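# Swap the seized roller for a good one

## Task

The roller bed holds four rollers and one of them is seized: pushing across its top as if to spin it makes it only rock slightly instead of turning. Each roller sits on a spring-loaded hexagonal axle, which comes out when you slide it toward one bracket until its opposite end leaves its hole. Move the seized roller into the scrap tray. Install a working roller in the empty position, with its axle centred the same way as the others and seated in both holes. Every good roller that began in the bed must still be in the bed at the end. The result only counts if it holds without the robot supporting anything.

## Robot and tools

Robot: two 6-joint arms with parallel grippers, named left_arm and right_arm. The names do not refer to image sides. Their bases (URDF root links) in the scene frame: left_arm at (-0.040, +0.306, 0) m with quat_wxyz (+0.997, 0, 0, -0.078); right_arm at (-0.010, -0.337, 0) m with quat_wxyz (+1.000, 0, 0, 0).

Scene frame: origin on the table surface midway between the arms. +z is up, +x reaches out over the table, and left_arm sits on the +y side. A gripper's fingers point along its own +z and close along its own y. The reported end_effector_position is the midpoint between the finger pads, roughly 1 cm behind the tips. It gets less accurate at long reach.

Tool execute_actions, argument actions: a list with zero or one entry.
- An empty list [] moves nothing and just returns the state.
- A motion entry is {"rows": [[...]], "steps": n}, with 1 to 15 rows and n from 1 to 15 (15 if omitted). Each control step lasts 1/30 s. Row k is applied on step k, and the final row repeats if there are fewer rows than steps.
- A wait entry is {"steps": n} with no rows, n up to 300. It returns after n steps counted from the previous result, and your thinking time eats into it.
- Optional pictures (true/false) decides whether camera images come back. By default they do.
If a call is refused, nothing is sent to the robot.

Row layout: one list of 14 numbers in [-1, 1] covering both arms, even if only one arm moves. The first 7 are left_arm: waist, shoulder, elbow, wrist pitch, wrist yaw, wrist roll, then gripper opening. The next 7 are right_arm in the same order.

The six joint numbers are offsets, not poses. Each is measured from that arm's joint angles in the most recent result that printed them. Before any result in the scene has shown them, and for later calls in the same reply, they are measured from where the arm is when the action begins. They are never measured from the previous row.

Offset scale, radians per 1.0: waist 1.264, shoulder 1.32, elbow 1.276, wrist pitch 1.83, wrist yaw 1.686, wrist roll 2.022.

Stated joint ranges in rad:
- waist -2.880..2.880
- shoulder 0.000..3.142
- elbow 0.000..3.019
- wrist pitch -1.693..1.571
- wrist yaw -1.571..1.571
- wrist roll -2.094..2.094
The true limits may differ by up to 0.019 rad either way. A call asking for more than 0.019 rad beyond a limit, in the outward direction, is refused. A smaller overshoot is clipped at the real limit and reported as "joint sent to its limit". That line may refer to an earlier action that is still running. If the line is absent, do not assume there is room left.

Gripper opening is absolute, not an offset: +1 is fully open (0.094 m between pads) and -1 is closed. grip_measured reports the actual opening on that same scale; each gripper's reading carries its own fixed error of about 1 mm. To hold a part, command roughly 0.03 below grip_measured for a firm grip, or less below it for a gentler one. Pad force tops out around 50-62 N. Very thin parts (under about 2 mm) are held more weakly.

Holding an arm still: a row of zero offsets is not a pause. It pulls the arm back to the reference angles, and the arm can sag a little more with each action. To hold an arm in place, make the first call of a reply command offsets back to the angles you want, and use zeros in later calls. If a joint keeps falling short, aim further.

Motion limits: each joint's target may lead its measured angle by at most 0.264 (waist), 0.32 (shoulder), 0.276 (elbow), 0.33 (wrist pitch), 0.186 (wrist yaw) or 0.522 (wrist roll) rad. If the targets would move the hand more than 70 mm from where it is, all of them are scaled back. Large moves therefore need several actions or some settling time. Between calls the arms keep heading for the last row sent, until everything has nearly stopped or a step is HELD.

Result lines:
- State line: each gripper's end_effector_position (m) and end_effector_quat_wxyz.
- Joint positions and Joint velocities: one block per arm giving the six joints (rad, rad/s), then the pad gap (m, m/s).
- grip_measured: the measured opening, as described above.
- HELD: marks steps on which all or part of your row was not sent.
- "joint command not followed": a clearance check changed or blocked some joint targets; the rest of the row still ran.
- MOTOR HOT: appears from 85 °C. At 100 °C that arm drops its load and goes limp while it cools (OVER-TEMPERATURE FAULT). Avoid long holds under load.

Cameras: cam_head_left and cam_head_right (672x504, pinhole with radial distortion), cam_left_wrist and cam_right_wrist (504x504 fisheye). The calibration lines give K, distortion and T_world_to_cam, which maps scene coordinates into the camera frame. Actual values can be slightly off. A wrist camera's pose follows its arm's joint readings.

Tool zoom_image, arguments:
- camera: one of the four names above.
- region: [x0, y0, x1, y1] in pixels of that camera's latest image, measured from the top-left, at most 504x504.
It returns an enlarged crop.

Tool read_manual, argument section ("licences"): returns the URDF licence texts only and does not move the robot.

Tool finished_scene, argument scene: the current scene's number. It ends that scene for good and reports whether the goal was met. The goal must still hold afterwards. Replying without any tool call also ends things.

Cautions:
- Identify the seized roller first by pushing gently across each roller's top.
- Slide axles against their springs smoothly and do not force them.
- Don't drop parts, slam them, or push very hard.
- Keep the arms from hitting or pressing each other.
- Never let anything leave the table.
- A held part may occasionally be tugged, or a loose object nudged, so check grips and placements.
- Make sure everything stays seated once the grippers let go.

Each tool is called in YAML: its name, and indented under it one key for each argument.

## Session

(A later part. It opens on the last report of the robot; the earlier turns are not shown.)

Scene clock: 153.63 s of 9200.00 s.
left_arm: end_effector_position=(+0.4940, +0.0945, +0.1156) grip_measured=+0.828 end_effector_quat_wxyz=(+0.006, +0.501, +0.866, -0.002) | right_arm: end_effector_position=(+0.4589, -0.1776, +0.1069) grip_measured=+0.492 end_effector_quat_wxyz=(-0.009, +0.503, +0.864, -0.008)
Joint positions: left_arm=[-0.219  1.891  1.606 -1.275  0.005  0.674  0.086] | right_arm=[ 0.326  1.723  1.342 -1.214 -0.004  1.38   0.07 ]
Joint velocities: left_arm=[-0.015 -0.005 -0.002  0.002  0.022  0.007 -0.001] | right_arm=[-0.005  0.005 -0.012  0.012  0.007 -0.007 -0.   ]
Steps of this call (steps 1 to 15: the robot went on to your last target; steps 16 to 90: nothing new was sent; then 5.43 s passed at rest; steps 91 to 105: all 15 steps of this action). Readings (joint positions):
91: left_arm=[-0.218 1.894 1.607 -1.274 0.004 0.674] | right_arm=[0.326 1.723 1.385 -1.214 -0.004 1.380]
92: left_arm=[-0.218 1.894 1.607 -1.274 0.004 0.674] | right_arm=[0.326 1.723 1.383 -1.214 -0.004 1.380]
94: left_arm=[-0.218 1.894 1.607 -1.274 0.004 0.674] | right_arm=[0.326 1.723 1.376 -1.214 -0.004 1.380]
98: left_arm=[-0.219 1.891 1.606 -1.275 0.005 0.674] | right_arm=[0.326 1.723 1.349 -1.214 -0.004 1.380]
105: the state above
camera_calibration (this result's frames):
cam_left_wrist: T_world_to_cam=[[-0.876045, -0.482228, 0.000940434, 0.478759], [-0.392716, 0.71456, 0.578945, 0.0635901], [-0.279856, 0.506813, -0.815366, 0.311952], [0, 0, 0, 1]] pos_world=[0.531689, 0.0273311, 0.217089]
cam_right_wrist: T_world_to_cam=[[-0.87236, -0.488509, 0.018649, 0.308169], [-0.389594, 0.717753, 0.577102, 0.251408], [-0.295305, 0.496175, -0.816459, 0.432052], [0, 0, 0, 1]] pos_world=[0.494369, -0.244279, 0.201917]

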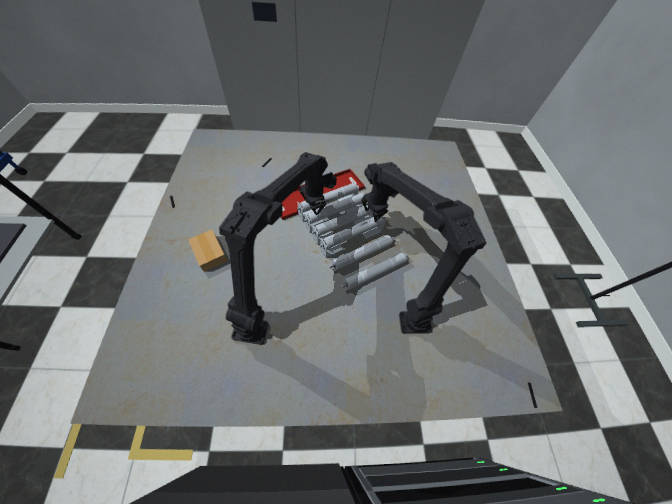

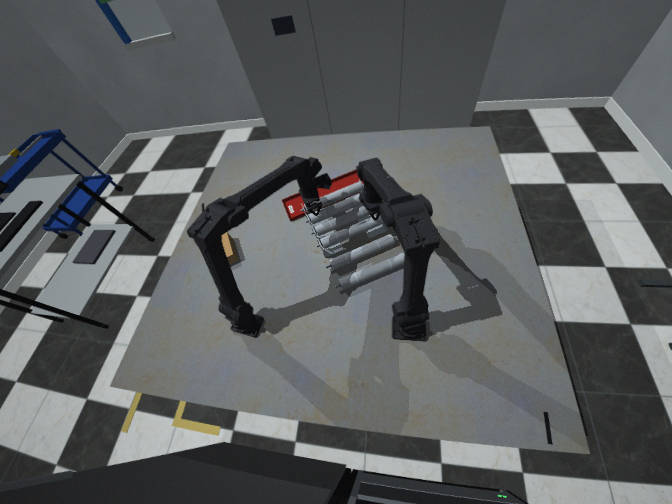

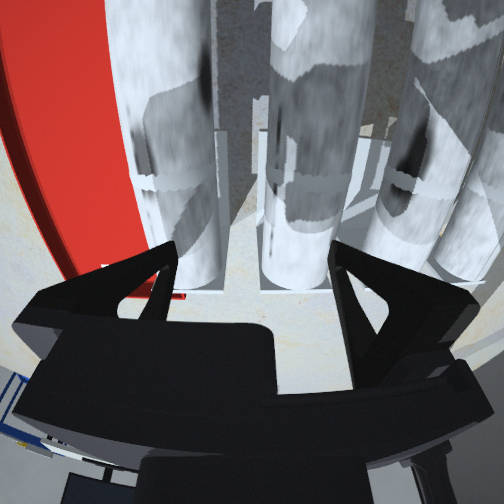

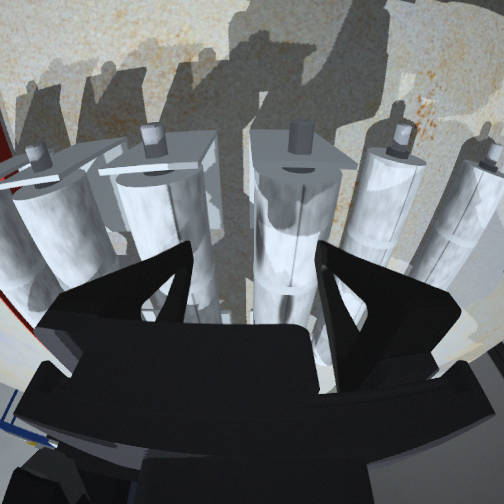

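execute_actions:
  actions:
    - {"rows":[[0,0.015,-0.008,0,0,0,0.8,0,0.01,-0.02,0.01,0,0,0.49],[0,0.02,-0.008,0,0,0,0.75,0,0.01,-0.02,0.015,0,0,0.49],[0,0.02,-0.008,0,0,0,0.7,0,0.01,-0.02,0.02,0,0,0.49],[0,0.02,-0.008,0,0,0,0.65,0,0.01,-0.02,0.025,0,0,0.49],[0,0.02,-0.008,0,0,0,0.6,0,0.01,-0.02,0.03,0,0,0.49],[0,0.02,-0.008,0,0,0,0.55,0,0.01,-0.02,0.035,0,0,0.49],[0,0.02,-0.008,0,0,0,0.5,0,0.01,-0.02,0.04,0,0,0.49],[0,0.02,-0.008,0,0,0,0.45,0,0.01,-0.02,0.045,0,0,0.49],[0,0.02,-0.008,0,0,0,0.4,0,0.01,-0.02,0.05,0,0,0.49],[0,0.02,-0.008,0,0,0,0.35,0,0.01,-0.02,0.05,0,0,0.49],[0,0.02,-0.008,0,0,0,0.3,0,0.01,-0.02,0.05,0,0,0.49],[0,0.02,-0.008,0,0,0,0.2,0,0.01,-0.02,0.05,0,0,0.49],[0,0.02,-0.008,0,0,0,0.1,0,0.01,-0.02,0.05,0,0,0.49],[0,0.02,-0.008,0,0,0,0.0,0,0.01,-0.02,0.05,0,0,0.49]],"steps":15}
  pictures: false

execute_actions:
  actions:
    - {"steps":8}

Scene clock: 167.97 s of 9200.00 s.
left_arm: end_effector_position=(+0.4921, +0.0949, +0.1136) grip_measured=+0.012 end_effector_quat_wxyz=(+0.004, +0.501, +0.866, -0.003) | right_arm: end_effector_position=(+0.4720, -0.1726, +0.1095) grip_measured=+0.491 end_effector_quat_wxyz=(+0.014, +0.503, +0.864, +0.021)
Joint positions: left_arm=[-0.219  1.891  1.601 -1.275  0.007  0.674  0.048] | right_arm=[ 0.326  1.71   1.332 -1.142 -0.007  1.38   0.07 ]
Joint velocities: left_arm=[-0.015  0.005 -0.002 -0.002 -0.022  0.022 -0.022] | right_arm=[-0.005 -0.005  0.017  0.061 -0.022  0.007  0.001]
Steps of this call (steps 1 to 15: the robot went on to your last target; steps 16 to 90: nothing new was sent; then 10.83 s passed at rest; steps 91 to 105: all 15 steps of this action). Readings (joint positions):
91: left_arm=[-0.219 1.891 1.606 -1.275 0.005 0.674] | right_arm=[0.326 1.723 1.341 -1.212 -0.004 1.380]
92: left_arm=[-0.219 1.891 1.606 -1.275 0.005 0.674] | right_arm=[0.326 1.723 1.339 -1.210 -0.004 1.380]
94: left_arm=[-0.219 1.891 1.606 -1.275 0.005 0.674] | right_arm=[0.326 1.722 1.336 -1.207 -0.004 1.380]
98: left_arm=[-0.219 1.891 1.604 -1.275 0.005 0.674] | right_arm=[0.326 1.716 1.332 -1.190 -0.004 1.380]
105: the state above

Scene clock: 168.23 s of 9200.00 s.
left_arm: end_effector_position=(+0.4921, +0.0949, +0.1136) grip_measured=+0.002 end_effector_quat_wxyz=(+0.004, +0.501, +0.866, -0.003) | right_arm: end_effector_position=(+0.4732, -0.1721, +0.1096) grip_measured=+0.491 end_effector_quat_wxyz=(+0.016, +0.503, +0.864, +0.024)
Joint positions: left_arm=[-0.219  1.891  1.601 -1.275  0.007  0.674  0.047] | right_arm=[ 0.326  1.71   1.332 -1.136 -0.007  1.38   0.07 ]
Joint velocities: left_arm=[-0.005  0.005  0.022  0.002  0.007  0.007  0.001] | right_arm=[-0.005 -0.015  0.017  0.002 -0.022 -0.066  0.001]
Steps of this call (steps 1 to 8: the robot went on to your last target). Readings (joint positions):
1: left_arm=[-0.219 1.891 1.601 -1.275 0.007 0.674] | right_arm=[0.326 1.710 1.332 -1.140 -0.007 1.380]
2: left_arm=[-0.219 1.891 1.601 -1.275 0.007 0.674] | right_arm=[0.326 1.710 1.332 -1.139 -0.007 1.380]
4: left_arm=[-0.219 1.891 1.601 -1.275 0.007 0.674] | right_arm=[0.326 1.710 1.332 -1.137 -0.007 1.380]
8: the state above
camera_calibration (this result's frames):
cam_left_wrist: T_world_to_cam=[[-0.876034, -0.482214, 0.00581754, 0.476741], [-0.389415, 0.714461, 0.581293, 0.061831], [-0.284464, 0.506967, -0.813674, 0.311688], [0, 0, 0, 1]] pos_world=[0.530383, 0.0277, 0.214897]
cam_right_wrist: T_world_to_cam=[[-0.870781, -0.487957, -0.0603222, 0.331295], [-0.432226, 0.701238, 0.566962, 0.269973], [-0.234353, 0.519772, -0.821533, 0.41151], [0, 0, 0, 1]] pos_world=[0.501613, -0.241549, 0.204989]

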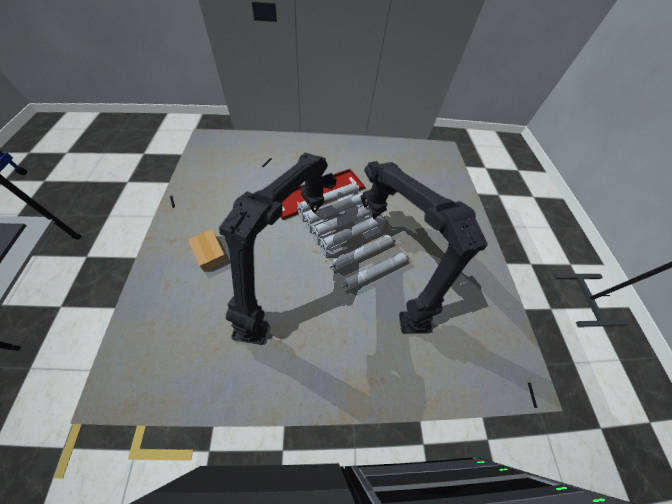

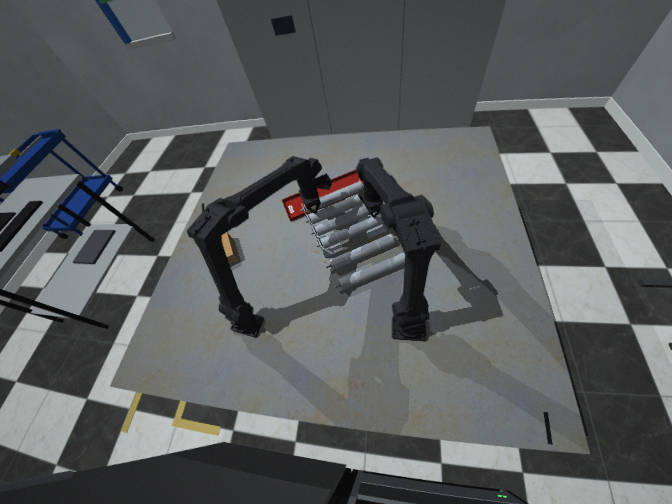

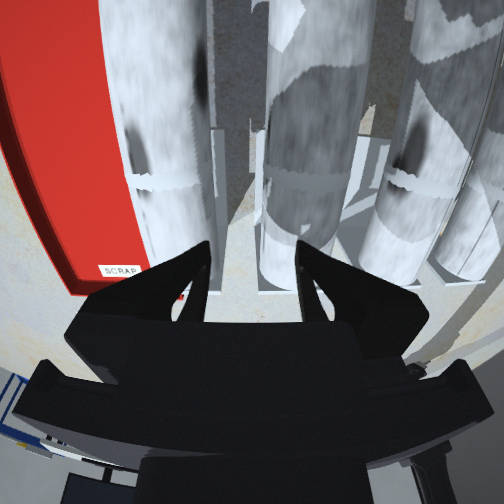

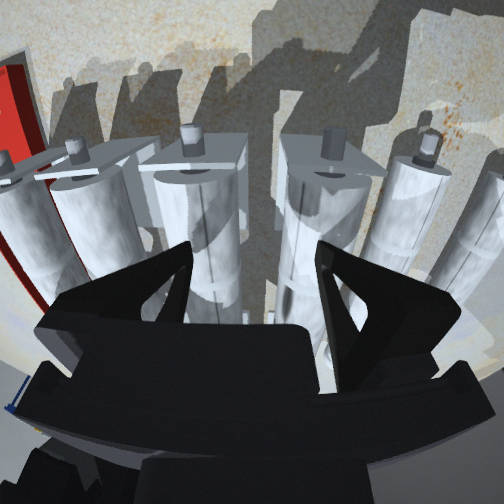

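execute_actions:
  actions:
    - {"rows":[[0,0,0.03,0,0,0,0,0,0.03,-0.015,-0.01,0,0,0.55],[0,0,0.04,-0.01,0,0,0,0,0.03,-0.015,-0.015,0,0,0.6],[0,0,0.05,-0.015,0,0,0,0,0.03,-0.015,-0.02,0,0,0.65],[0,0,0.06,-0.02,0,0,0,0,0.03,-0.015,-0.025,0,0,0.7],[0,0,0.07,-0.03,0,0,0,0,0.03,-0.015,-0.03,0,0,0.75],[0,0,0.08,-0.035,0,0,0,0,0.03,-0.015,-0.035,0,0,0.8],[0,0,0.09,-0.04,0,0,0,0,0.03,-0.015,-0.04,0,0,0.85],[0,0,0.09,-0.045,0,0,0,0,0.03,-0.015,-0.045,0,0,0.9],[0,0,0.09,-0.045,0,0,0,0,0.03,-0.015,-0.05,0,0,0.9],[0,0,0.09,-0.045,0,0,0,0,0.03,-0.015,-0.055,0,0,0.9],[0,0,0.09,-0.045,0,0,0,0,0.03,-0.015,-0.06,0,0,0.9],[0,0,0.09,-0.045,0,0,0,0,0.03,-0.015,-0.065,0,0,0.9],[0,0,0.09,-0.045,0,0,0,0,0.03,-0.015,-0.07,0,0,0.9]],"steps":15}
  pictures: false

execute_actions:
  actions:
    - {"steps":10}

Scene clock: 178.27 s of 9200.00 s.
left_arm: end_effector_position=(+0.5028, +0.0907, +0.1481) grip_measured=+0.002 end_effector_quat_wxyz=(+0.013, +0.501, +0.865, -0.001) | right_arm: end_effector_position=(+0.4458, -0.1817, +0.1053) grip_measured=+0.898 end_effector_quat_wxyz=(-0.024, +0.503, +0.864, -0.023)
Joint positions: left_arm=[-0.219  1.886  1.687 -1.347  0.007  0.674  0.047] | right_arm=[ 0.326  1.717  1.328 -1.248 -0.006  1.38   0.089]
Joint velocities: left_arm=[-0.005  0.005  0.002 -0.022  0.022 -0.022  0.   ] | right_arm=[ 0.005  0.103 -0.027 -0.11  -0.022  0.081 -0.001]
Steps of this call (steps 1 to 15: the robot went on to your last target; steps 16 to 90: nothing new was sent; then 6.53 s passed at rest; steps 91 to 105: all 15 steps of this action). Readings (joint positions):
91: left_arm=[-0.219 1.891 1.602 -1.275 0.007 0.674] | right_arm=[0.326 1.710 1.332 -1.137 -0.008 1.380]
92: left_arm=[-0.219 1.891 1.604 -1.277 0.007 0.674] | right_arm=[0.326 1.710 1.332 -1.139 -0.008 1.380]
94: left_arm=[-0.219 1.891 1.613 -1.289 0.007 0.674] | right_arm=[0.326 1.710 1.332 -1.154 -0.007 1.380]
98: left_arm=[-0.219 1.891 1.661 -1.331 0.007 0.674] | right_arm=[0.326 1.712 1.331 -1.186 -0.006 1.380]
105: the state above

Scene clock: 178.60 s of 9200.00 s.
left_arm: end_effector_position=(+0.5026, +0.0908, +0.1481) grip_measured=+0.002 end_effector_quat_wxyz=(+0.012, +0.501, +0.865, -0.002) | right_arm: end_effector_position=(+0.4419, -0.1830, +0.0997) grip_measured=+0.898 end_effector_quat_wxyz=(-0.031, +0.503, +0.863, -0.031)
Joint positions: left_arm=[-0.219  1.886  1.687 -1.348  0.007  0.674  0.047] | right_arm=[ 0.326  1.726  1.324 -1.257 -0.006  1.38   0.089]
Joint velocities: left_arm=[ 0.015 -0.005 -0.002 -0.007  0.022  0.037 -0.001] | right_arm=[-0.015 -0.005  0.012 -0.002 -0.037  0.037 -0.001]
Steps of this call (steps 1 to 10: the robot went on to your last target). Readings (joint positions):
1: left_arm=[-0.219 1.886 1.687 -1.348 0.007 0.674] | right_arm=[0.326 1.719 1.327 -1.251 -0.006 1.380]
2: left_arm=[-0.219 1.886 1.687 -1.348 0.007 0.674] | right_arm=[0.326 1.722 1.326 -1.254 -0.006 1.380]
4: left_arm=[-0.219 1.886 1.687 -1.348 0.007 0.674] | right_arm=[0.326 1.725 1.325 -1.256 -0.006 1.380]
8: left_arm=[-0.219 1.886 1.687 -1.348 0.007 0.674] | right_arm=[0.326 1.726 1.324 -1.257 -0.006 1.380]
10: the state above
camera_calibration (this result's frames):
cam_left_wrist: T_world_to_cam=[[-0.876036, -0.482213, -0.00562681, 0.485416], [-0.399018, 0.718244, 0.570008, 0.05493], [-0.270824, 0.501593, -0.82162, 0.339668], [0, 0, 0, 1]] pos_world=[0.53915, 0.0242459, 0.250498]
cam_right_wrist: T_world_to_cam=[[-0.86929, -0.48746, 0.0819613, 0.283354], [-0.353413, 0.728843, 0.586419, 0.237934], [-0.345593, 0.480802, -0.805851, 0.442188], [0, 0, 0, 1]] pos_world=[0.483222, -0.247898, 0.193584]

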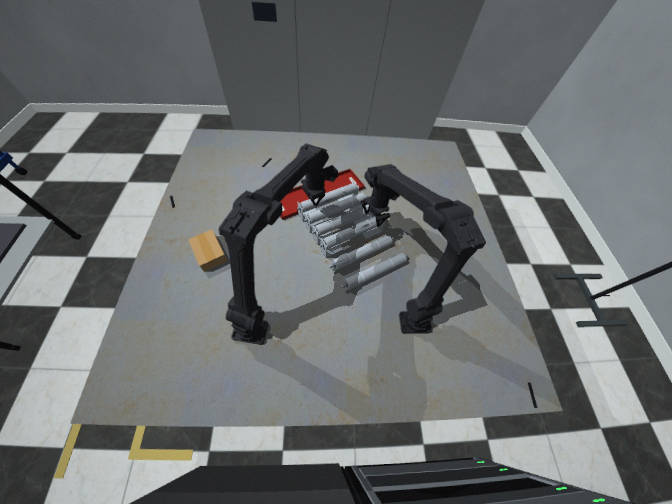

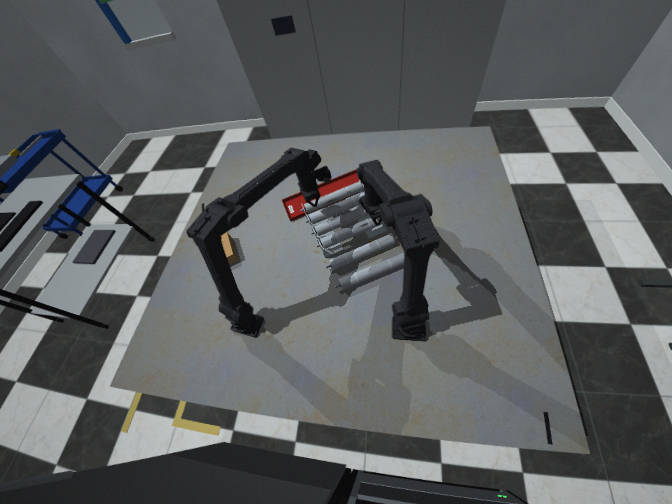

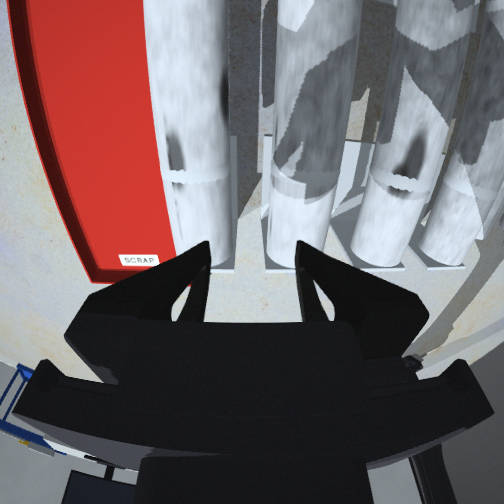

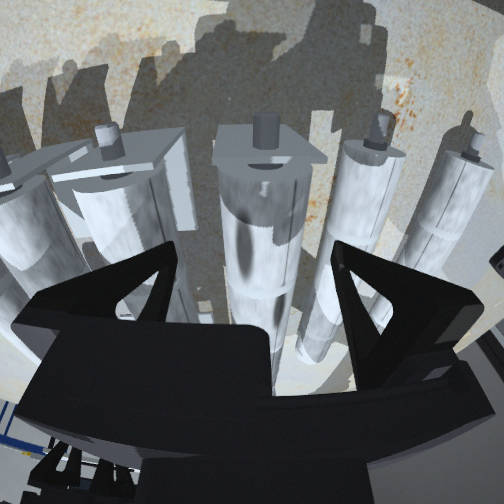

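zoom_image:
  camera: "cam_right_wrist"
  region: [200, 90, 500, 210]

Region (200, 90, 500, 210) of cam_right_wrist's 504x504 image, scaled by 1.680, with more detail than that image has; it fills the top 202 rows of this view, and the rest is white.

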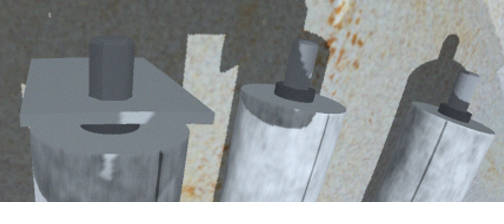

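execute_actions:
  actions:
    - {"rows":[[0.03,-0.03,0,0.03,0.03,0.01,0,0,-0.015,0.02,0,0,0,0.6],[0.06,-0.06,-0.03,0.06,0.06,0.02,0,0,-0.03,0.02,0,0,0,0.6],[0.09,-0.09,-0.06,0.09,0.09,0.03,0,0,-0.045,0.02,0,0,0,0.6],[0.12,-0.12,-0.1,0.12,0.12,0.04,0,0,-0.06,0.02,0,0,0,0.5],[0.15,-0.14,-0.14,0.15,0.15,0.05,0,0,-0.075,0.02,0,0,0,0.4],[0.18,-0.16,-0.18,0.18,0.18,0.06,0,0,-0.09,0.02,0,0,0,0.4],[0.2,-0.18,-0.22,0.21,0.21,0.07,0,0,-0.1,0.02,0,0,0.02,0.4],[0.22,-0.19,-0.26,0.24,0.24,0.08,0,0.02,-0.1,0.05,0,0,0.04,0.4],[0.235,-0.2,-0.3,0.27,0.27,0.09,0,0.04,-0.1,0.08,-0.02,0,0.06,0.4],[0.245,-0.2,-0.33,0.3,0.3,0.1,0,0.06,-0.1,0.11,-0.04,0,0.074,0.4],[0.245,-0.2,-0.36,0.32,0.32,0.107,0,0.08,-0.1,0.14,-0.04,0,0.074,0.4],[0.245,-0.2,-0.38,0.345,0.337,0.107,0,0.095,-0.1,0.17,-0.04,0,0.074,0.4]],"steps":15}
  pictures: false

execute_actions:
  actions:
    - {"steps":15}
  pictures: false

Scene clock: 256.63 s of 9200.00 s.
left_arm: end_effector_position=(+0.5041, +0.2093, +0.1709) grip_measured=+0.001 end_effector_quat_wxyz=(+0.304, +0.442, +0.828, -0.163) | right_arm: end_effector_position=(+0.4576, -0.1320, +0.2166) grip_measured=+0.402 end_effector_quat_wxyz=(+0.037, +0.509, +0.858, +0.056)
Joint positions: left_arm=[ 0.148  1.585  1.211 -0.751  0.564  0.841  0.047] | right_arm=[ 0.412  1.595  1.471 -1.314 -0.006  1.482  0.066]
Joint velocities: left_arm=[ 0.024  0.112 -0.286  0.315  0.081  0.227 -0.001] | right_arm=[ 0.513 -0.005  0.686  0.007 -0.022  0.154 -0.001]
Steps of this call (steps 1 to 15: the robot went on to your last target; steps 16 to 90: nothing new was sent; then 74.53 s passed at rest; steps 91 to 105: all 15 steps of this action). Readings (joint positions):
91: left_arm=[-0.216 1.884 1.686 -1.339 0.030 0.675] | right_arm=[0.326 1.726 1.324 -1.257 -0.006 1.380]
92: left_arm=[-0.211 1.878 1.676 -1.312 0.072 0.679] | right_arm=[0.326 1.724 1.324 -1.257 -0.006 1.380]
94: left_arm=[-0.184 1.842 1.626 -1.229 0.163 0.694] | right_arm=[0.326 1.714 1.324 -1.257 -0.006 1.380]
98: left_arm=[-0.067 1.724 1.471 -1.053 0.347 0.739] | right_arm=[0.327 1.650 1.324 -1.257 -0.006 1.395]
105: the state above

Scene clock: 257.13 s of 9200.00 s.
left_arm: end_effector_position=(+0.4978, +0.1744, +0.1582) grip_measured=+0.001 end_effector_quat_wxyz=(+0.299, +0.480, +0.806, -0.173) | right_arm: end_effector_position=(+0.4558, -0.1074, +0.2372) grip_measured=+0.402 end_effector_quat_wxyz=(+0.046, +0.502, +0.860, +0.075)
Joint positions: left_arm=[ 0.086  1.605  1.2   -0.729  0.573  0.873  0.047] | right_arm=[ 0.456  1.585  1.509 -1.319 -0.006  1.514  0.066]
Joint velocities: left_arm=[-0.005 -0.015  0.002  0.012  0.007 -0.037 -0.   ] | right_arm=[-0.015 -0.015  0.007  0.002  0.051  0.007  0.   ]
Steps of this call (steps 1 to 15: the robot went on to your last target). Readings (joint positions):
1: left_arm=[0.146 1.590 1.205 -0.744 0.566 0.848] | right_arm=[0.428 1.594 1.491 -1.314 -0.006 1.488]
2: left_arm=[0.139 1.594 1.201 -0.739 0.567 0.853] | right_arm=[0.441 1.592 1.503 -1.314 -0.006 1.493]
4: left_arm=[0.118 1.602 1.200 -0.734 0.570 0.861] | right_arm=[0.456 1.586 1.509 -1.314 -0.006 1.501]
8: left_arm=[0.087 1.605 1.200 -0.730 0.572 0.869] | right_arm=[0.456 1.585 1.509 -1.319 -0.006 1.509]
15: the state above

execute_actions:
  actions:
    - {"rows":[[0,0.008,0,0.01,0,0,0,0,0.02,0.06,0,0,0,0.4],[0,0.016,-0.005,0.02,0,0,0,0,0.045,0.09,0,0,0,0.4],[0,0.024,-0.01,0.03,0,0,0,0,0.07,0.12,0,0,0,0.4],[0,0.03,-0.016,0.038,0,0,0,0,0.1,0.15,0,0,0,0.4],[0,0.036,-0.022,0.046,0,0,0,0,0.13,0.18,0,0,0,0.4],[0,0.042,-0.028,0.054,0,0,0,0,0.16,0.21,0,0,0,0.4],[0,0.048,-0.034,0.062,0,0,0,0,0.19,0.245,0,0,0,0.4],[0,0.054,-0.04,0.07,0,0,0,0,0.22,0.28,0,0,0,0.4],[0,0.06,-0.046,0.078,0,0,0,0,0.25,0.315,0,0,0,0.4],[0,0.066,-0.052,0.086,0,0,0,0,0.28,0.35,0,0,0,0.4],[0,0.072,-0.058,0.094,0,0,0,0,0.305,0.38,0,0,0,0.4],[0,0.078,-0.062,0.1,0,0,0,0,0.325,0.41,0,0,0,0.4],[0,0.082,-0.066,0.103,0,0,0,0,0.34,0.43,0,0,0,0.4],[0,0.086,-0.066,0.103,0,0,0,0,0.35,0.437,0,0,0,0.4],[0,0.086,-0.066,0.103,0,0,0,0,0.36,0.437,0,0,0,0.4]],"steps":15}
  pictures: false

execute_actions:
  actions:
    - {"steps":20}

Scene clock: 273.70 s of 9200.00 s.
left_arm: end_effector_position=(+0.5004, +0.1742, +0.0951) grip_measured=+0.001 end_effector_quat_wxyz=(+0.301, +0.481, +0.805, -0.172) | right_arm: end_effector_position=(+0.6057, -0.0339, +0.2007) grip_measured=+0.402 end_effector_quat_wxyz=(+0.064, +0.501, +0.857, +0.102)
Joint positions: left_arm=[ 0.086  1.689  1.119 -0.56   0.573  0.874  0.047] | right_arm=[ 0.456  2.014  2.004 -1.32  -0.006  1.515  0.066]
Joint velocities: left_arm=[-0.005  0.308 -0.144  0.061 -0.022 -0.007 -0.   ] | right_arm=[-0.015  0.698  0.271 -0.007  0.022  0.051 -0.001]
Steps of this call (steps 1 to 15: the robot went on to your last target; steps 16 to 90: nothing new was sent; then 13.07 s passed at rest; steps 91 to 105: all 15 steps of this action). Readings (joint positions):
91: left_arm=[0.086 1.605 1.200 -0.728 0.573 0.874] | right_arm=[0.456 1.585 1.511 -1.319 -0.006 1.515]
92: left_arm=[0.086 1.605 1.199 -0.722 0.573 0.874] | right_arm=[0.456 1.589 1.517 -1.320 -0.006 1.515]
94: left_arm=[0.086 1.605 1.193 -0.698 0.573 0.874] | right_arm=[0.456 1.618 1.565 -1.321 -0.006 1.515]
98: left_arm=[0.086 1.618 1.171 -0.639 0.573 0.874] | right_arm=[0.456 1.752 1.753 -1.321 -0.006 1.515]
105: the state above

Scene clock: 274.37 s of 9200.00 s.
left_arm: end_effector_position=(+0.4969, +0.1744, +0.0793) grip_measured=+0.001 end_effector_quat_wxyz=(+0.290, +0.479, +0.809, -0.177) | right_arm: end_effector_position=(+0.6095, -0.0320, +0.1653) grip_measured=+0.402 end_effector_quat_wxyz=(+0.050, +0.503, +0.859, +0.080)
Joint positions: left_arm=[ 0.086  1.712  1.109 -0.552  0.573  0.874  0.047] | right_arm=[ 0.456  2.071  2.009 -1.32  -0.006  1.515  0.066]
Joint velocities: left_arm=[-0.005 -0.005 -0.007 -0.002  0.022  0.081  0.001] | right_arm=[-0.015  0.005  0.002  0.012  0.051 -0.022  0.   ]
Steps of this call (steps 1 to 20: the robot went on to your last target). Readings (joint positions):
1: left_arm=[0.086 1.698 1.115 -0.558 0.573 0.874] | right_arm=[0.456 2.034 2.008 -1.320 -0.006 1.515]
2: left_arm=[0.086 1.705 1.112 -0.558 0.573 0.874] | right_arm=[0.456 2.050 2.008 -1.320 -0.006 1.515]
4: left_arm=[0.086 1.712 1.109 -0.557 0.573 0.874] | right_arm=[0.456 2.073 2.008 -1.320 -0.006 1.515]
8: left_arm=[0.086 1.712 1.109 -0.553 0.573 0.874] | right_arm=[0.456 2.079 2.009 -1.320 -0.006 1.515]
20: the state above
camera_calibration (this result's frames):
cam_left_wrist: T_world_to_cam=[[-0.886383, -0.462952, -0.000157378, 0.521759], [-0.461978, 0.884542, -0.0645106, 0.0844573], [0.0300045, -0.0571084, -0.997917, 0.201609], [0, 0, 0, 1]] pos_world=[0.495447, 0.178357, 0.206719]
cam_right_wrist: T_world_to_cam=[[-0.858293, -0.47606, -0.191571, 0.536159], [-0.494439, 0.66728, 0.557016, 0.237533], [-0.137342, 0.572803, -0.808105, 0.356714], [0, 0, 0, 1]] pos_world=[0.626619, -0.107584, 0.258666]

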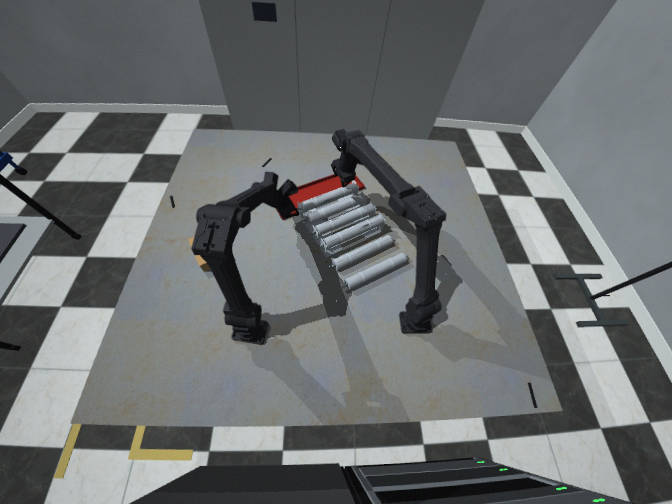

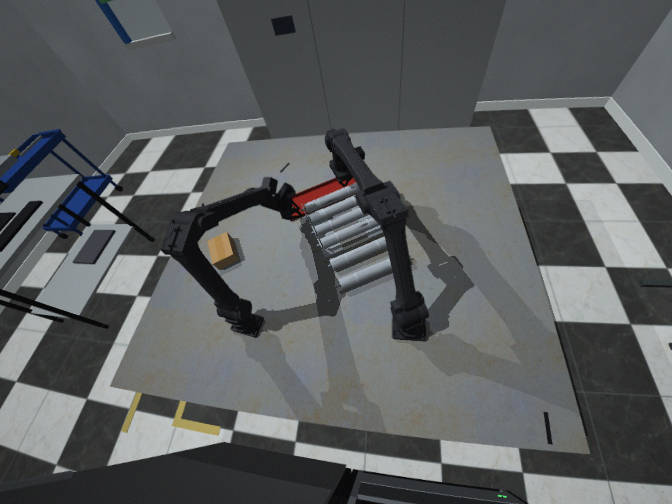

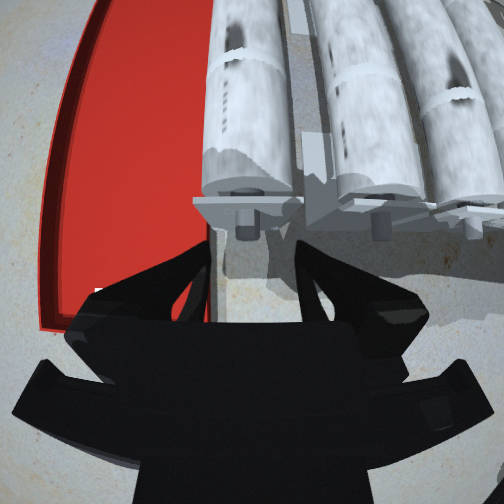

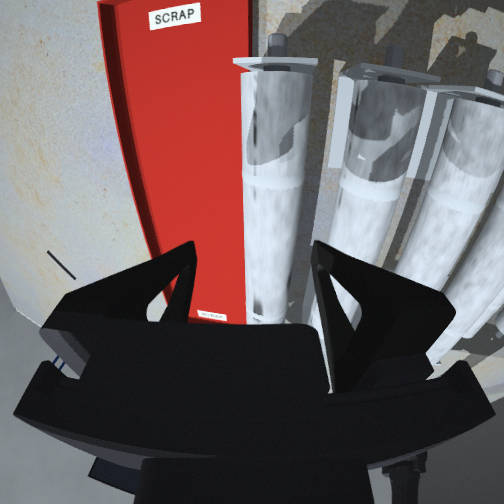

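execute_actions:
  actions:
    - {"rows":[[-0.003,0,0.012,0.005,0,0,0,0,0.01,-0.01,0.008,0,0,0.4],[-0.006,0,0.012,0.01,0,0,0,0,0.014,-0.018,0.015,0,0,0.4],[-0.009,0,0.012,0.015,0,0,0,0,0.018,-0.026,0.022,0,0,0.4],[-0.012,0,0.012,0.02,0,0,0,0,0.022,-0.034,0.029,0,0,0.4],[-0.015,0,0.012,0.025,0,0,0,0,0.026,-0.042,0.036,0,0,0.4],[-0.018,0,0.012,0.03,0,0,0,0,0.03,-0.05,0.043,0,0,0.4],[-0.018,0,0.012,0.035,0,0,0,0,0.034,-0.058,0.05,0,0,0.4],[-0.018,0,0.012,0.035,0,0,0,0,0.037,-0.066,0.057,0,0,0.4],[-0.018,0,0.012,0.035,0,0,0,0,0.04,-0.072,0.062,0,0,0.4],[-0.018,0,0.012,0.035,0,0,0,0,0.04,-0.078,0.067,0,0,0.4]],"steps":15}
  pictures: false

execute_actions:
  actions:
    - {"steps":15}

Scene clock: 299.13 s of 9200.00 s.
left_arm: end_effector_position=(+0.5047, +0.1643, +0.0841) grip_measured=+0.001 end_effector_quat_wxyz=(+0.310, +0.490, +0.797, -0.169) | right_arm: end_effector_position=(+0.6099, -0.0318, +0.1113) grip_measured=+0.402 end_effector_quat_wxyz=(+0.046, +0.503, +0.860, +0.075)
Joint positions: left_arm=[ 0.068  1.712  1.109 -0.501  0.573  0.874  0.047] | right_arm=[ 0.456  2.102  1.92  -1.213 -0.006  1.515  0.066]
Joint velocities: left_arm=[ 0.015 -0.015 -0.017  0.002 -0.051 -0.022  0.001] | right_arm=[-0.005  0.103 -0.061  0.022  0.007  0.037 -0.002]
Steps of this call (steps 1 to 15: the robot went on to your last target; steps 16 to 90: nothing new was sent; then 21.27 s passed at rest; steps 91 to 105: all 15 steps of this action). Readings (joint positions):
91: left_arm=[0.086 1.712 1.109 -0.552 0.573 0.874] | right_arm=[0.456 2.071 2.009 -1.320 -0.006 1.515]
92: left_arm=[0.086 1.712 1.109 -0.551 0.573 0.874] | right_arm=[0.456 2.071 2.008 -1.317 -0.006 1.515]
94: left_arm=[0.085 1.712 1.109 -0.542 0.573 0.874] | right_arm=[0.456 2.071 1.999 -1.300 -0.006 1.515]
98: left_arm=[0.077 1.712 1.109 -0.510 0.573 0.874] | right_arm=[0.456 2.073 1.960 -1.252 -0.006 1.515]
105: the state above

Scene clock: 299.63 s of 9200.00 s.
left_arm: end_effector_position=(+0.5047, +0.1643, +0.0841) grip_measured=+0.001 end_effector_quat_wxyz=(+0.310, +0.490, +0.797, -0.169) | right_arm: end_effector_position=(+0.6097, -0.0319, +0.1064) grip_measured=+0.402 end_effector_quat_wxyz=(+0.044, +0.503, +0.860, +0.072)
Joint positions: left_arm=[ 0.068  1.712  1.109 -0.501  0.573  0.874  0.047] | right_arm=[ 0.456  2.108  1.918 -1.21  -0.006  1.515  0.066]
Joint velocities: left_arm=[-0.015  0.005  0.002 -0.002  0.007 -0.037 -0.   ] | right_arm=[ 0.015  0.005 -0.007  0.007  0.037 -0.066 -0.   ]
Steps of this call (steps 1 to 15: the robot went on to your last target). Readings (joint positions):
1: left_arm=[0.068 1.712 1.109 -0.501 0.573 0.874] | right_arm=[0.456 2.105 1.919 -1.213 -0.006 1.515]
2: left_arm=[0.068 1.712 1.109 -0.501 0.573 0.874] | right_arm=[0.456 2.107 1.918 -1.212 -0.006 1.515]
4: left_arm=[0.068 1.712 1.109 -0.501 0.573 0.874] | right_arm=[0.456 2.108 1.918 -1.212 -0.006 1.515]
8: left_arm=[0.068 1.712 1.109 -0.501 0.573 0.874] | right_arm=[0.456 2.108 1.918 -1.210 -0.006 1.515]
15: the state above
All arms were judged still, so your last target was given up. Only a new action makes them travel on or press farther. Fingers that are still opening or closing keep moving.
camera_calibration (this result's frames):
cam_left_wrist: T_world_to_cam=[[-0.893084, -0.447767, -0.0436576, 0.528471], [-0.442762, 0.891992, -0.0911741, 0.0885754], [0.079767, -0.0620962, -0.994878, 0.181002], [0, 0, 0, 1]] pos_world=[0.496749, 0.168863, 0.211223]
cam_right_wrist: T_world_to_cam=[[-0.861413, -0.477591, -0.17284, 0.524968], [-0.484877, 0.671971, 0.559776, 0.264393], [-0.1512, 0.566005, -0.810418, 0.317578], [0, 0, 0, 1]] pos_world=[0.62843, -0.106695, 0.200106]

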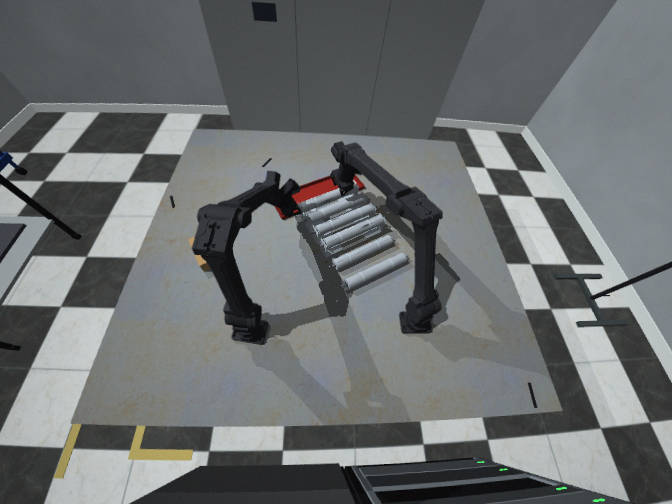

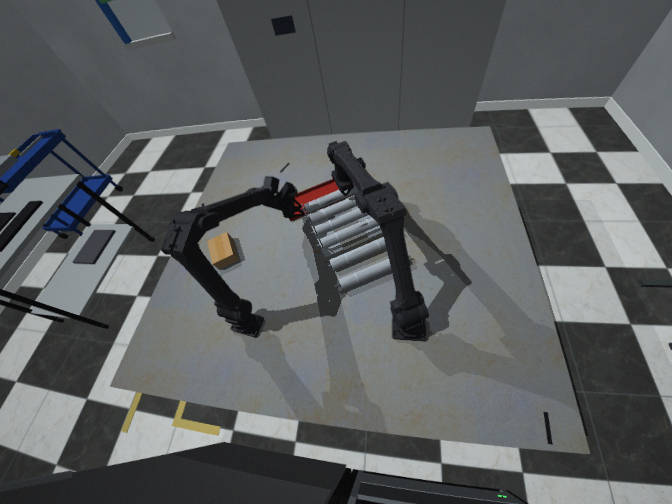

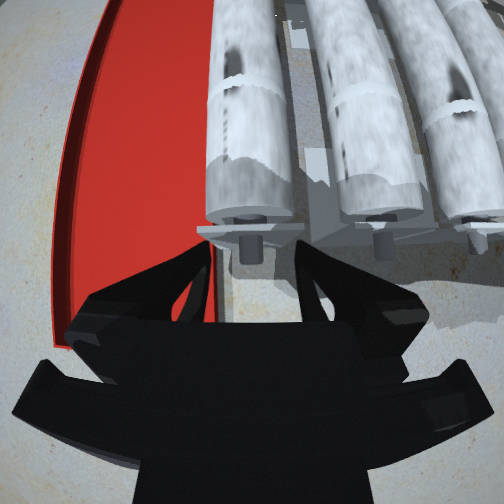

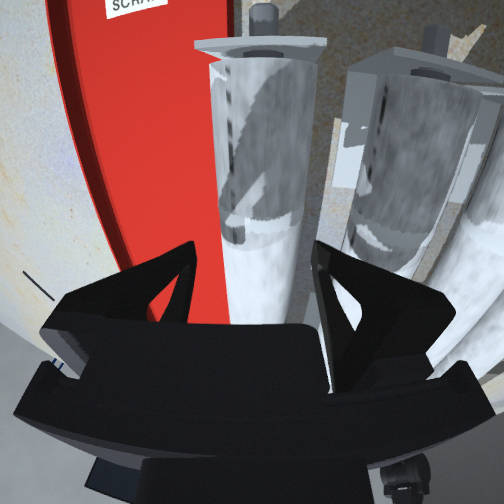

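execute_actions:
  actions:
    - {"rows":[[0,0,0.012,0,0,0,-0.1,0,0.012,-0.012,0.01,0,0,0.3],[0,0,0.012,0,0,0,-0.2,0,0.014,-0.017,0.015,0,0,0.3],[0,0,0.012,0,0,0,-0.3,0,0.016,-0.022,0.02,0,0,0.3],[0,0,0.012,0,0,0,-0.4,0,0.018,-0.027,0.025,0,0,0.3],[0,0,0.012,0,0,0,-0.5,0,0.02,-0.032,0.03,0,0,0.3],[0,0,0.012,0,0,0,-0.58,0,0.022,-0.037,0.035,0,0,0.3],[0,0,0.012,0,0,0,-0.64,0,0.024,-0.042,0.04,0,0,0.3],[0,0,0.012,0,0,0,-0.68,0,0.025,-0.047,0.045,0,0,0.3],[0,0,0.012,0,0,0,-0.71,0,0.025,-0.052,0.049,0,0,0.3],[0,0,0.012,0,0,0,-0.74,0,0.025,-0.052,0.049,0,0,0.3],[0,0,0.012,0,0,0,-0.77,0,0.025,-0.052,0.049,0,0,0.3],[0,0,0.012,0,0,0,-0.8,0,0.025,-0.052,0.049,0,0,0.3]],"steps":15}
  pictures: false

execute_actions:
  actions:
    - {"steps":10}

Scene clock: 313.80 s of 9200.00 s.
left_arm: end_effector_position=(+0.5048, +0.1645, +0.0840) grip_measured=-0.783 end_effector_quat_wxyz=(+0.310, +0.490, +0.797, -0.168) | right_arm: end_effector_position=(+0.6100, -0.0318, +0.0822) grip_measured=+0.302 end_effector_quat_wxyz=(+0.048, +0.503, +0.860, +0.078)
Joint positions: left_arm=[ 0.068  1.712  1.109 -0.5    0.571  0.874  0.01 ] | right_arm=[ 0.456  2.115  1.863 -1.135 -0.006  1.515  0.061]
Joint velocities: left_arm=[ 0.005  0.005  0.007  0.012 -0.037 -0.007 -0.001] | right_arm=[-0.005  0.005 -0.032  0.017  0.007  0.007  0.001]
Steps of this call (steps 1 to 90: nothing new was sent; then 10.67 s passed at rest; steps 91 to 105: all 15 steps of this action). Readings (joint positions):
91: left_arm=[0.068 1.712 1.109 -0.501 0.573 0.874] | right_arm=[0.456 2.108 1.918 -1.209 -0.006 1.515]
92: left_arm=[0.068 1.712 1.109 -0.501 0.573 0.874] | right_arm=[0.456 2.108 1.916 -1.206 -0.006 1.515]
94: left_arm=[0.068 1.712 1.109 -0.501 0.573 0.874] | right_arm=[0.456 2.108 1.911 -1.192 -0.006 1.515]
98: left_arm=[0.068 1.712 1.109 -0.501 0.573 0.874] | right_arm=[0.456 2.108 1.884 -1.157 -0.006 1.515]
105: the state above

Scene clock: 314.13 s of 9200.00 s.
left_arm: end_effector_position=(+0.5048, +0.1645, +0.0840) grip_measured=-0.783 end_effector_quat_wxyz=(+0.310, +0.490, +0.797, -0.168) | right_arm: end_effector_position=(+0.6103, -0.0316, +0.0821) grip_measured=+0.302 end_effector_quat_wxyz=(+0.048, +0.503, +0.860, +0.078)
Joint positions: left_arm=[ 0.068  1.712  1.109 -0.5    0.571  0.874  0.01 ] | right_arm=[ 0.456  2.116  1.863 -1.134 -0.006  1.515  0.061]
Joint velocities: left_arm=[ 0.005 -0.024  0.007 -0.017 -0.037 -0.007 -0.002] | right_arm=[-0.015 -0.015 -0.027 -0.017 -0.066  0.007  0.001]
Steps of this call (steps 1 to 10: the robot went on to your last target). Readings (joint positions):
1: left_arm=[0.068 1.712 1.109 -0.500 0.571 0.874] | right_arm=[0.456 2.115 1.863 -1.135 -0.006 1.515]
2: left_arm=[0.068 1.712 1.109 -0.500 0.571 0.874] | right_arm=[0.456 2.116 1.863 -1.135 -0.006 1.515]
4: left_arm=[0.068 1.712 1.109 -0.500 0.571 0.874] | right_arm=[0.456 2.116 1.863 -1.134 -0.006 1.515]
8: left_arm=[0.068 1.712 1.109 -0.500 0.571 0.874] | right_arm=[0.456 2.116 1.863 -1.134 -0.006 1.515]
10: the state above
camera_calibration (this result's frames):
cam_left_wrist: T_world_to_cam=[[-0.892754, -0.448322, -0.044697, 0.528712], [-0.44333, 0.891807, -0.090215, 0.088688], [0.0803065, -0.0607243, -0.994919, 0.180419], [0, 0, 0, 1]] pos_world=[0.496839, 0.168897, 0.211135]
cam_right_wrist: T_world_to_cam=[[-0.859007, -0.47641, -0.187456, 0.52115], [-0.492339, 0.66831, 0.557641, 0.282707], [-0.140387, 0.571309, -0.808639, 0.291222], [0, 0, 0, 1]] pos_world=[0.627744, -0.107032, 0.175538]

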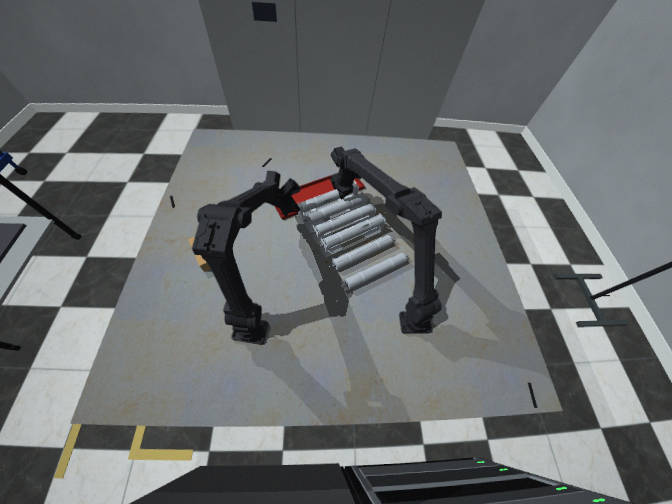

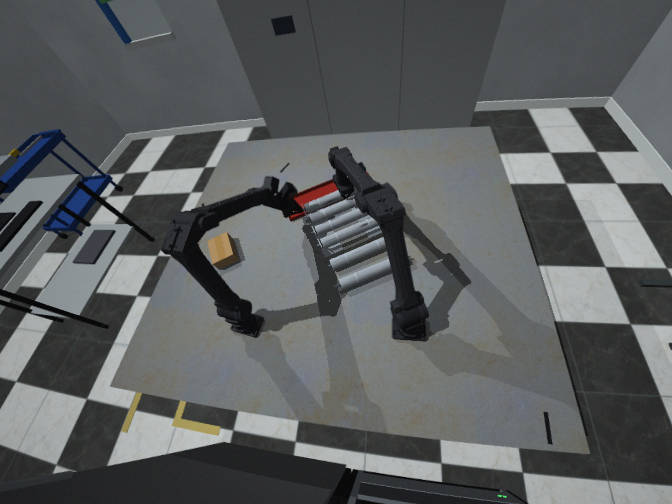

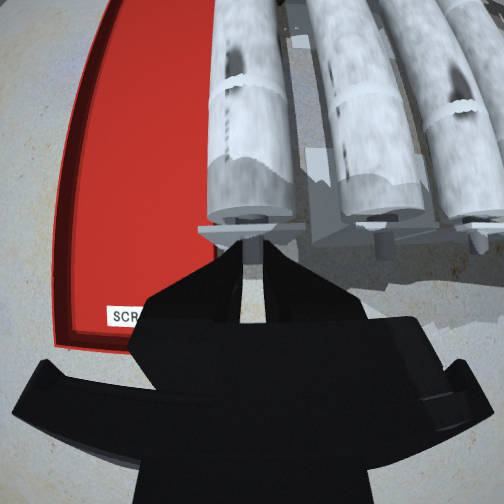

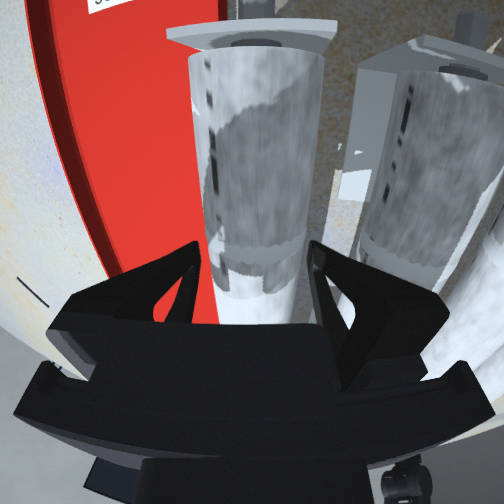

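zoom_image:
  camera: "cam_left_wrist"
  region: [200, 200, 420, 300]

Region (200, 200, 420, 300) of cam_left_wrist's 504x504 image, scaled by 2.291, with more detail than that image has; it fills the top 229 rows of this view, and the rest is white.

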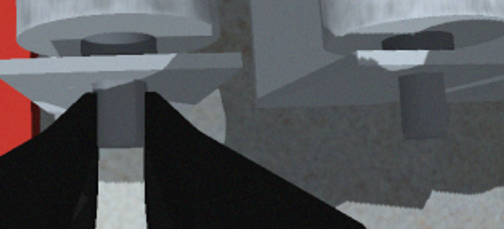

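execute_actions:
  actions:
    - {"rows":[[0,0,0.012,0,0,0,-0.82,0,0.01,-0.015,0.01,0,0,0.3],[0,0,0.012,0,0,0,-0.83,0,0.01,-0.02,0.013,0,0,0.3],[0,0,0.012,0,0,0,-0.83,0,0.01,-0.026,0.016,0,0,0.3],[0,0,0.012,0,0,0,-0.83,0,0.01,-0.026,0.016,0,0,0.3],[0,0,0.012,0,0,0,-0.83,0,0.01,-0.026,0.016,0,0,0.3],[0,0,0.012,0,0,0,-0.83,0,0.01,-0.026,0.016,0,0,0.3],[0,0,0.012,0,0,0,-0.83,0,0.01,-0.026,0.016,0,0,0.3],[0,0,0.012,0,0,0,-0.83,0,0.01,-0.026,0.016,0,0,0.25],[0,0,0.012,0,0,0,-0.83,0,0.01,-0.026,0.016,0,0,0.2],[0,0,0.012,0,0,0,-0.83,0,0.01,-0.026,0.016,0,0,0.15],[0,0,0.012,0,0,0,-0.83,0,0.01,-0.026,0.016,0,0,0.11],[0,0,0.012,0,0,0,-0.83,0,0.01,-0.026,0.016,0,0,0.07],[0,0,0.012,0,0,0,-0.83,0,0.01,-0.026,0.016,0,0,0.04],[0,0,0.012,0,0,0,-0.83,0,0.01,-0.026,0.016,0,0,0.01],[0,0,0.012,0,0,0,-0.83,0,0.01,-0.026,0.016,0,0,-0.02]],"steps":15}
  pictures: false

execute_actions:
  actions:
    - {"steps":6}
  pictures: false

Scene clock: 331.37 s of 9200.00 s.
left_arm: end_effector_position=(+0.5048, +0.1646, +0.0840) grip_measured=-0.788 end_effector_quat_wxyz=(+0.310, +0.490, +0.797, -0.168) | right_arm: end_effector_position=(+0.6103, -0.0316, +0.0745) grip_measured=+0.016 end_effector_quat_wxyz=(+0.051, +0.503, +0.859, +0.082)
Joint positions: left_arm=[ 0.068  1.712  1.109 -0.5    0.571  0.874  0.01 ] | right_arm=[ 0.456  2.116  1.842 -1.103 -0.006  1.515  0.048]
Joint velocities: left_arm=[ 0.005 -0.005  0.002 -0.002 -0.051 -0.081 -0.001] | right_arm=[ 0.005 -0.015 -0.012  0.002 -0.066 -0.007  0.001]
Steps of this call (steps 1 to 15: the robot went on to your last target; steps 16 to 90: nothing new was sent; then 13.73 s passed at rest; steps 91 to 105: all 15 steps of this action). Readings (joint positions):
91: left_arm=[0.068 1.712 1.109 -0.500 0.571 0.874] | right_arm=[0.456 2.116 1.863 -1.133 -0.006 1.515]
92: left_arm=[0.068 1.712 1.109 -0.500 0.571 0.874] | right_arm=[0.456 2.116 1.861 -1.130 -0.006 1.515]
94: left_arm=[0.068 1.712 1.109 -0.500 0.571 0.874] | right_arm=[0.456 2.116 1.854 -1.122 -0.006 1.515]
98: left_arm=[0.068 1.712 1.109 -0.500 0.571 0.874] | right_arm=[0.456 2.116 1.842 -1.119 -0.006 1.515]
105: the state above

Scene clock: 331.57 s of 9200.00 s.
left_arm: end_effector_position=(+0.5048, +0.1646, +0.0840) grip_measured=-0.788 end_effector_quat_wxyz=(+0.310, +0.490, +0.797, -0.168) | right_arm: end_effector_position=(+0.6103, -0.0316, +0.0745) grip_measured=+0.016 end_effector_quat_wxyz=(+0.051, +0.503, +0.859, +0.082)
Joint positions: left_arm=[ 0.068  1.712  1.109 -0.5    0.571  0.874  0.01 ] | right_arm=[ 0.456  2.116  1.842 -1.103 -0.006  1.515  0.048]
Joint velocities: left_arm=[ 0.005 -0.005 -0.007  0.012 -0.022  0.066  0.001] | right_arm=[ 0.005 -0.015 -0.002 -0.007  0.022 -0.007 -0.001]
Steps of this call (steps 1 to 6: the robot went on to your last target). Readings (joint positions):
1: left_arm=[0.068 1.712 1.109 -0.500 0.571 0.874] | right_arm=[0.456 2.116 1.842 -1.103 -0.006 1.515]
2: left_arm=[0.068 1.712 1.109 -0.500 0.571 0.874] | right_arm=[0.456 2.116 1.842 -1.103 -0.006 1.515]
4: left_arm=[0.068 1.712 1.109 -0.500 0.571 0.874] | right_arm=[0.456 2.116 1.842 -1.103 -0.006 1.515]
6: the state above

execute_actions:
  actions:
    - {"rows":[[0.005,-0.002,0.002,0,0,0,-0.83,0,0.005,0.015,0,0,0,-0.02],[0.008,-0.004,-0.001,0,0,0,-0.83,0,0.005,0.015,0,0,0,-0.02],[0.01,-0.006,-0.004,0,0,0,-0.83,0,0.005,0.015,0,0,0,-0.02],[0.012,-0.008,-0.007,0,0,0,-0.83,0,0.005,0.015,0,0,0,-0.02],[0.014,-0.01,-0.01,0,0,0,-0.83,0,0.005,0.015,0,0,0,-0.02],[0.016,-0.012,-0.013,0.002,0,0,-0.83,0,0.005,0.015,0,0,0,-0.02],[0.018,-0.014,-0.016,0.004,0,0,-0.83,0,0.005,0.015,0,0,0,-0.02],[0.02,-0.016,-0.019,0.005,0,0,-0.83,0,0.005,0.015,0,0,0,-0.02],[0.022,-0.018,-0.022,0.006,0,0,-0.83,0,0.005,0.015,0,0,0,-0.02],[0.024,-0.02,-0.024,0.006,0,0,-0.83,0,0.005,0.015,0,0,0,-0.02]],"steps":15}
  pictures: false

execute_actions:
  actions:
    - {"steps":8}
  pictures: false

Scene clock: 345.37 s of 9200.00 s.
left_arm: end_effector_position=(+0.5032, +0.1676, +0.0837) grip_measured=-0.788 end_effector_quat_wxyz=(+0.315, +0.488, +0.797, -0.165) | right_arm: end_effector_position=(+0.6094, -0.0297, +0.0745) grip_measured=+0.016 end_effector_quat_wxyz=(+0.049, +0.502, +0.860, +0.084)
Joint positions: left_arm=[ 0.074  1.705  1.094 -0.483  0.571  0.874  0.01 ] | right_arm=[ 0.458  2.116  1.842 -1.103 -0.011  1.516  0.048]
Joint velocities: left_arm=[ 0.005 -0.015 -0.012 -0.012  0.007  0.022 -0.001] | right_arm=[-0.005 -0.005 -0.022 -0.012 -0.022 -0.007  0.   ]
Steps of this call (steps 1 to 15: the robot went on to your last target; steps 16 to 90: nothing new was sent; then 10.30 s passed at rest; steps 91 to 105: all 15 steps of this action). Readings (joint positions):
91: left_arm=[0.068 1.712 1.109 -0.500 0.571 0.874] | right_arm=[0.456 2.116 1.842 -1.103 -0.006 1.515]
92: left_arm=[0.069 1.712 1.109 -0.500 0.571 0.874] | right_arm=[0.456 2.116 1.842 -1.103 -0.006 1.515]
94: left_arm=[0.069 1.712 1.109 -0.500 0.571 0.874] | right_arm=[0.456 2.116 1.842 -1.103 -0.006 1.515]
98: left_arm=[0.070 1.710 1.104 -0.493 0.571 0.874] | right_arm=[0.456 2.116 1.842 -1.103 -0.006 1.515]
105: the state above

Scene clock: 345.63 s of 9200.00 s.
left_arm: end_effector_position=(+0.5032, +0.1676, +0.0837) grip_measured=-0.788 end_effector_quat_wxyz=(+0.315, +0.488, +0.797, -0.165) | right_arm: end_effector_position=(+0.6094, -0.0297, +0.0745) grip_measured=+0.016 end_effector_quat_wxyz=(+0.049, +0.502, +0.860, +0.084)
Joint positions: left_arm=[ 0.074  1.705  1.094 -0.483  0.571  0.874  0.01 ] | right_arm=[ 0.458  2.116  1.842 -1.103 -0.011  1.516  0.048]
Joint velocities: left_arm=[-0.005 -0.005 -0.007  0.002 -0.051 -0.066  0.001] | right_arm=[-0.005  0.005 -0.017  0.002 -0.022 -0.081  0.001]
Steps of this call (steps 1 to 8: the robot went on to your last target). Readings (joint positions):
1: left_arm=[0.074 1.705 1.094 -0.483 0.571 0.874] | right_arm=[0.458 2.116 1.842 -1.103 -0.011 1.516]
2: left_arm=[0.074 1.705 1.094 -0.483 0.571 0.874] | right_arm=[0.458 2.116 1.842 -1.103 -0.011 1.516]
4: left_arm=[0.074 1.705 1.094 -0.483 0.571 0.874] | right_arm=[0.458 2.116 1.842 -1.103 -0.011 1.516]
8: the state above


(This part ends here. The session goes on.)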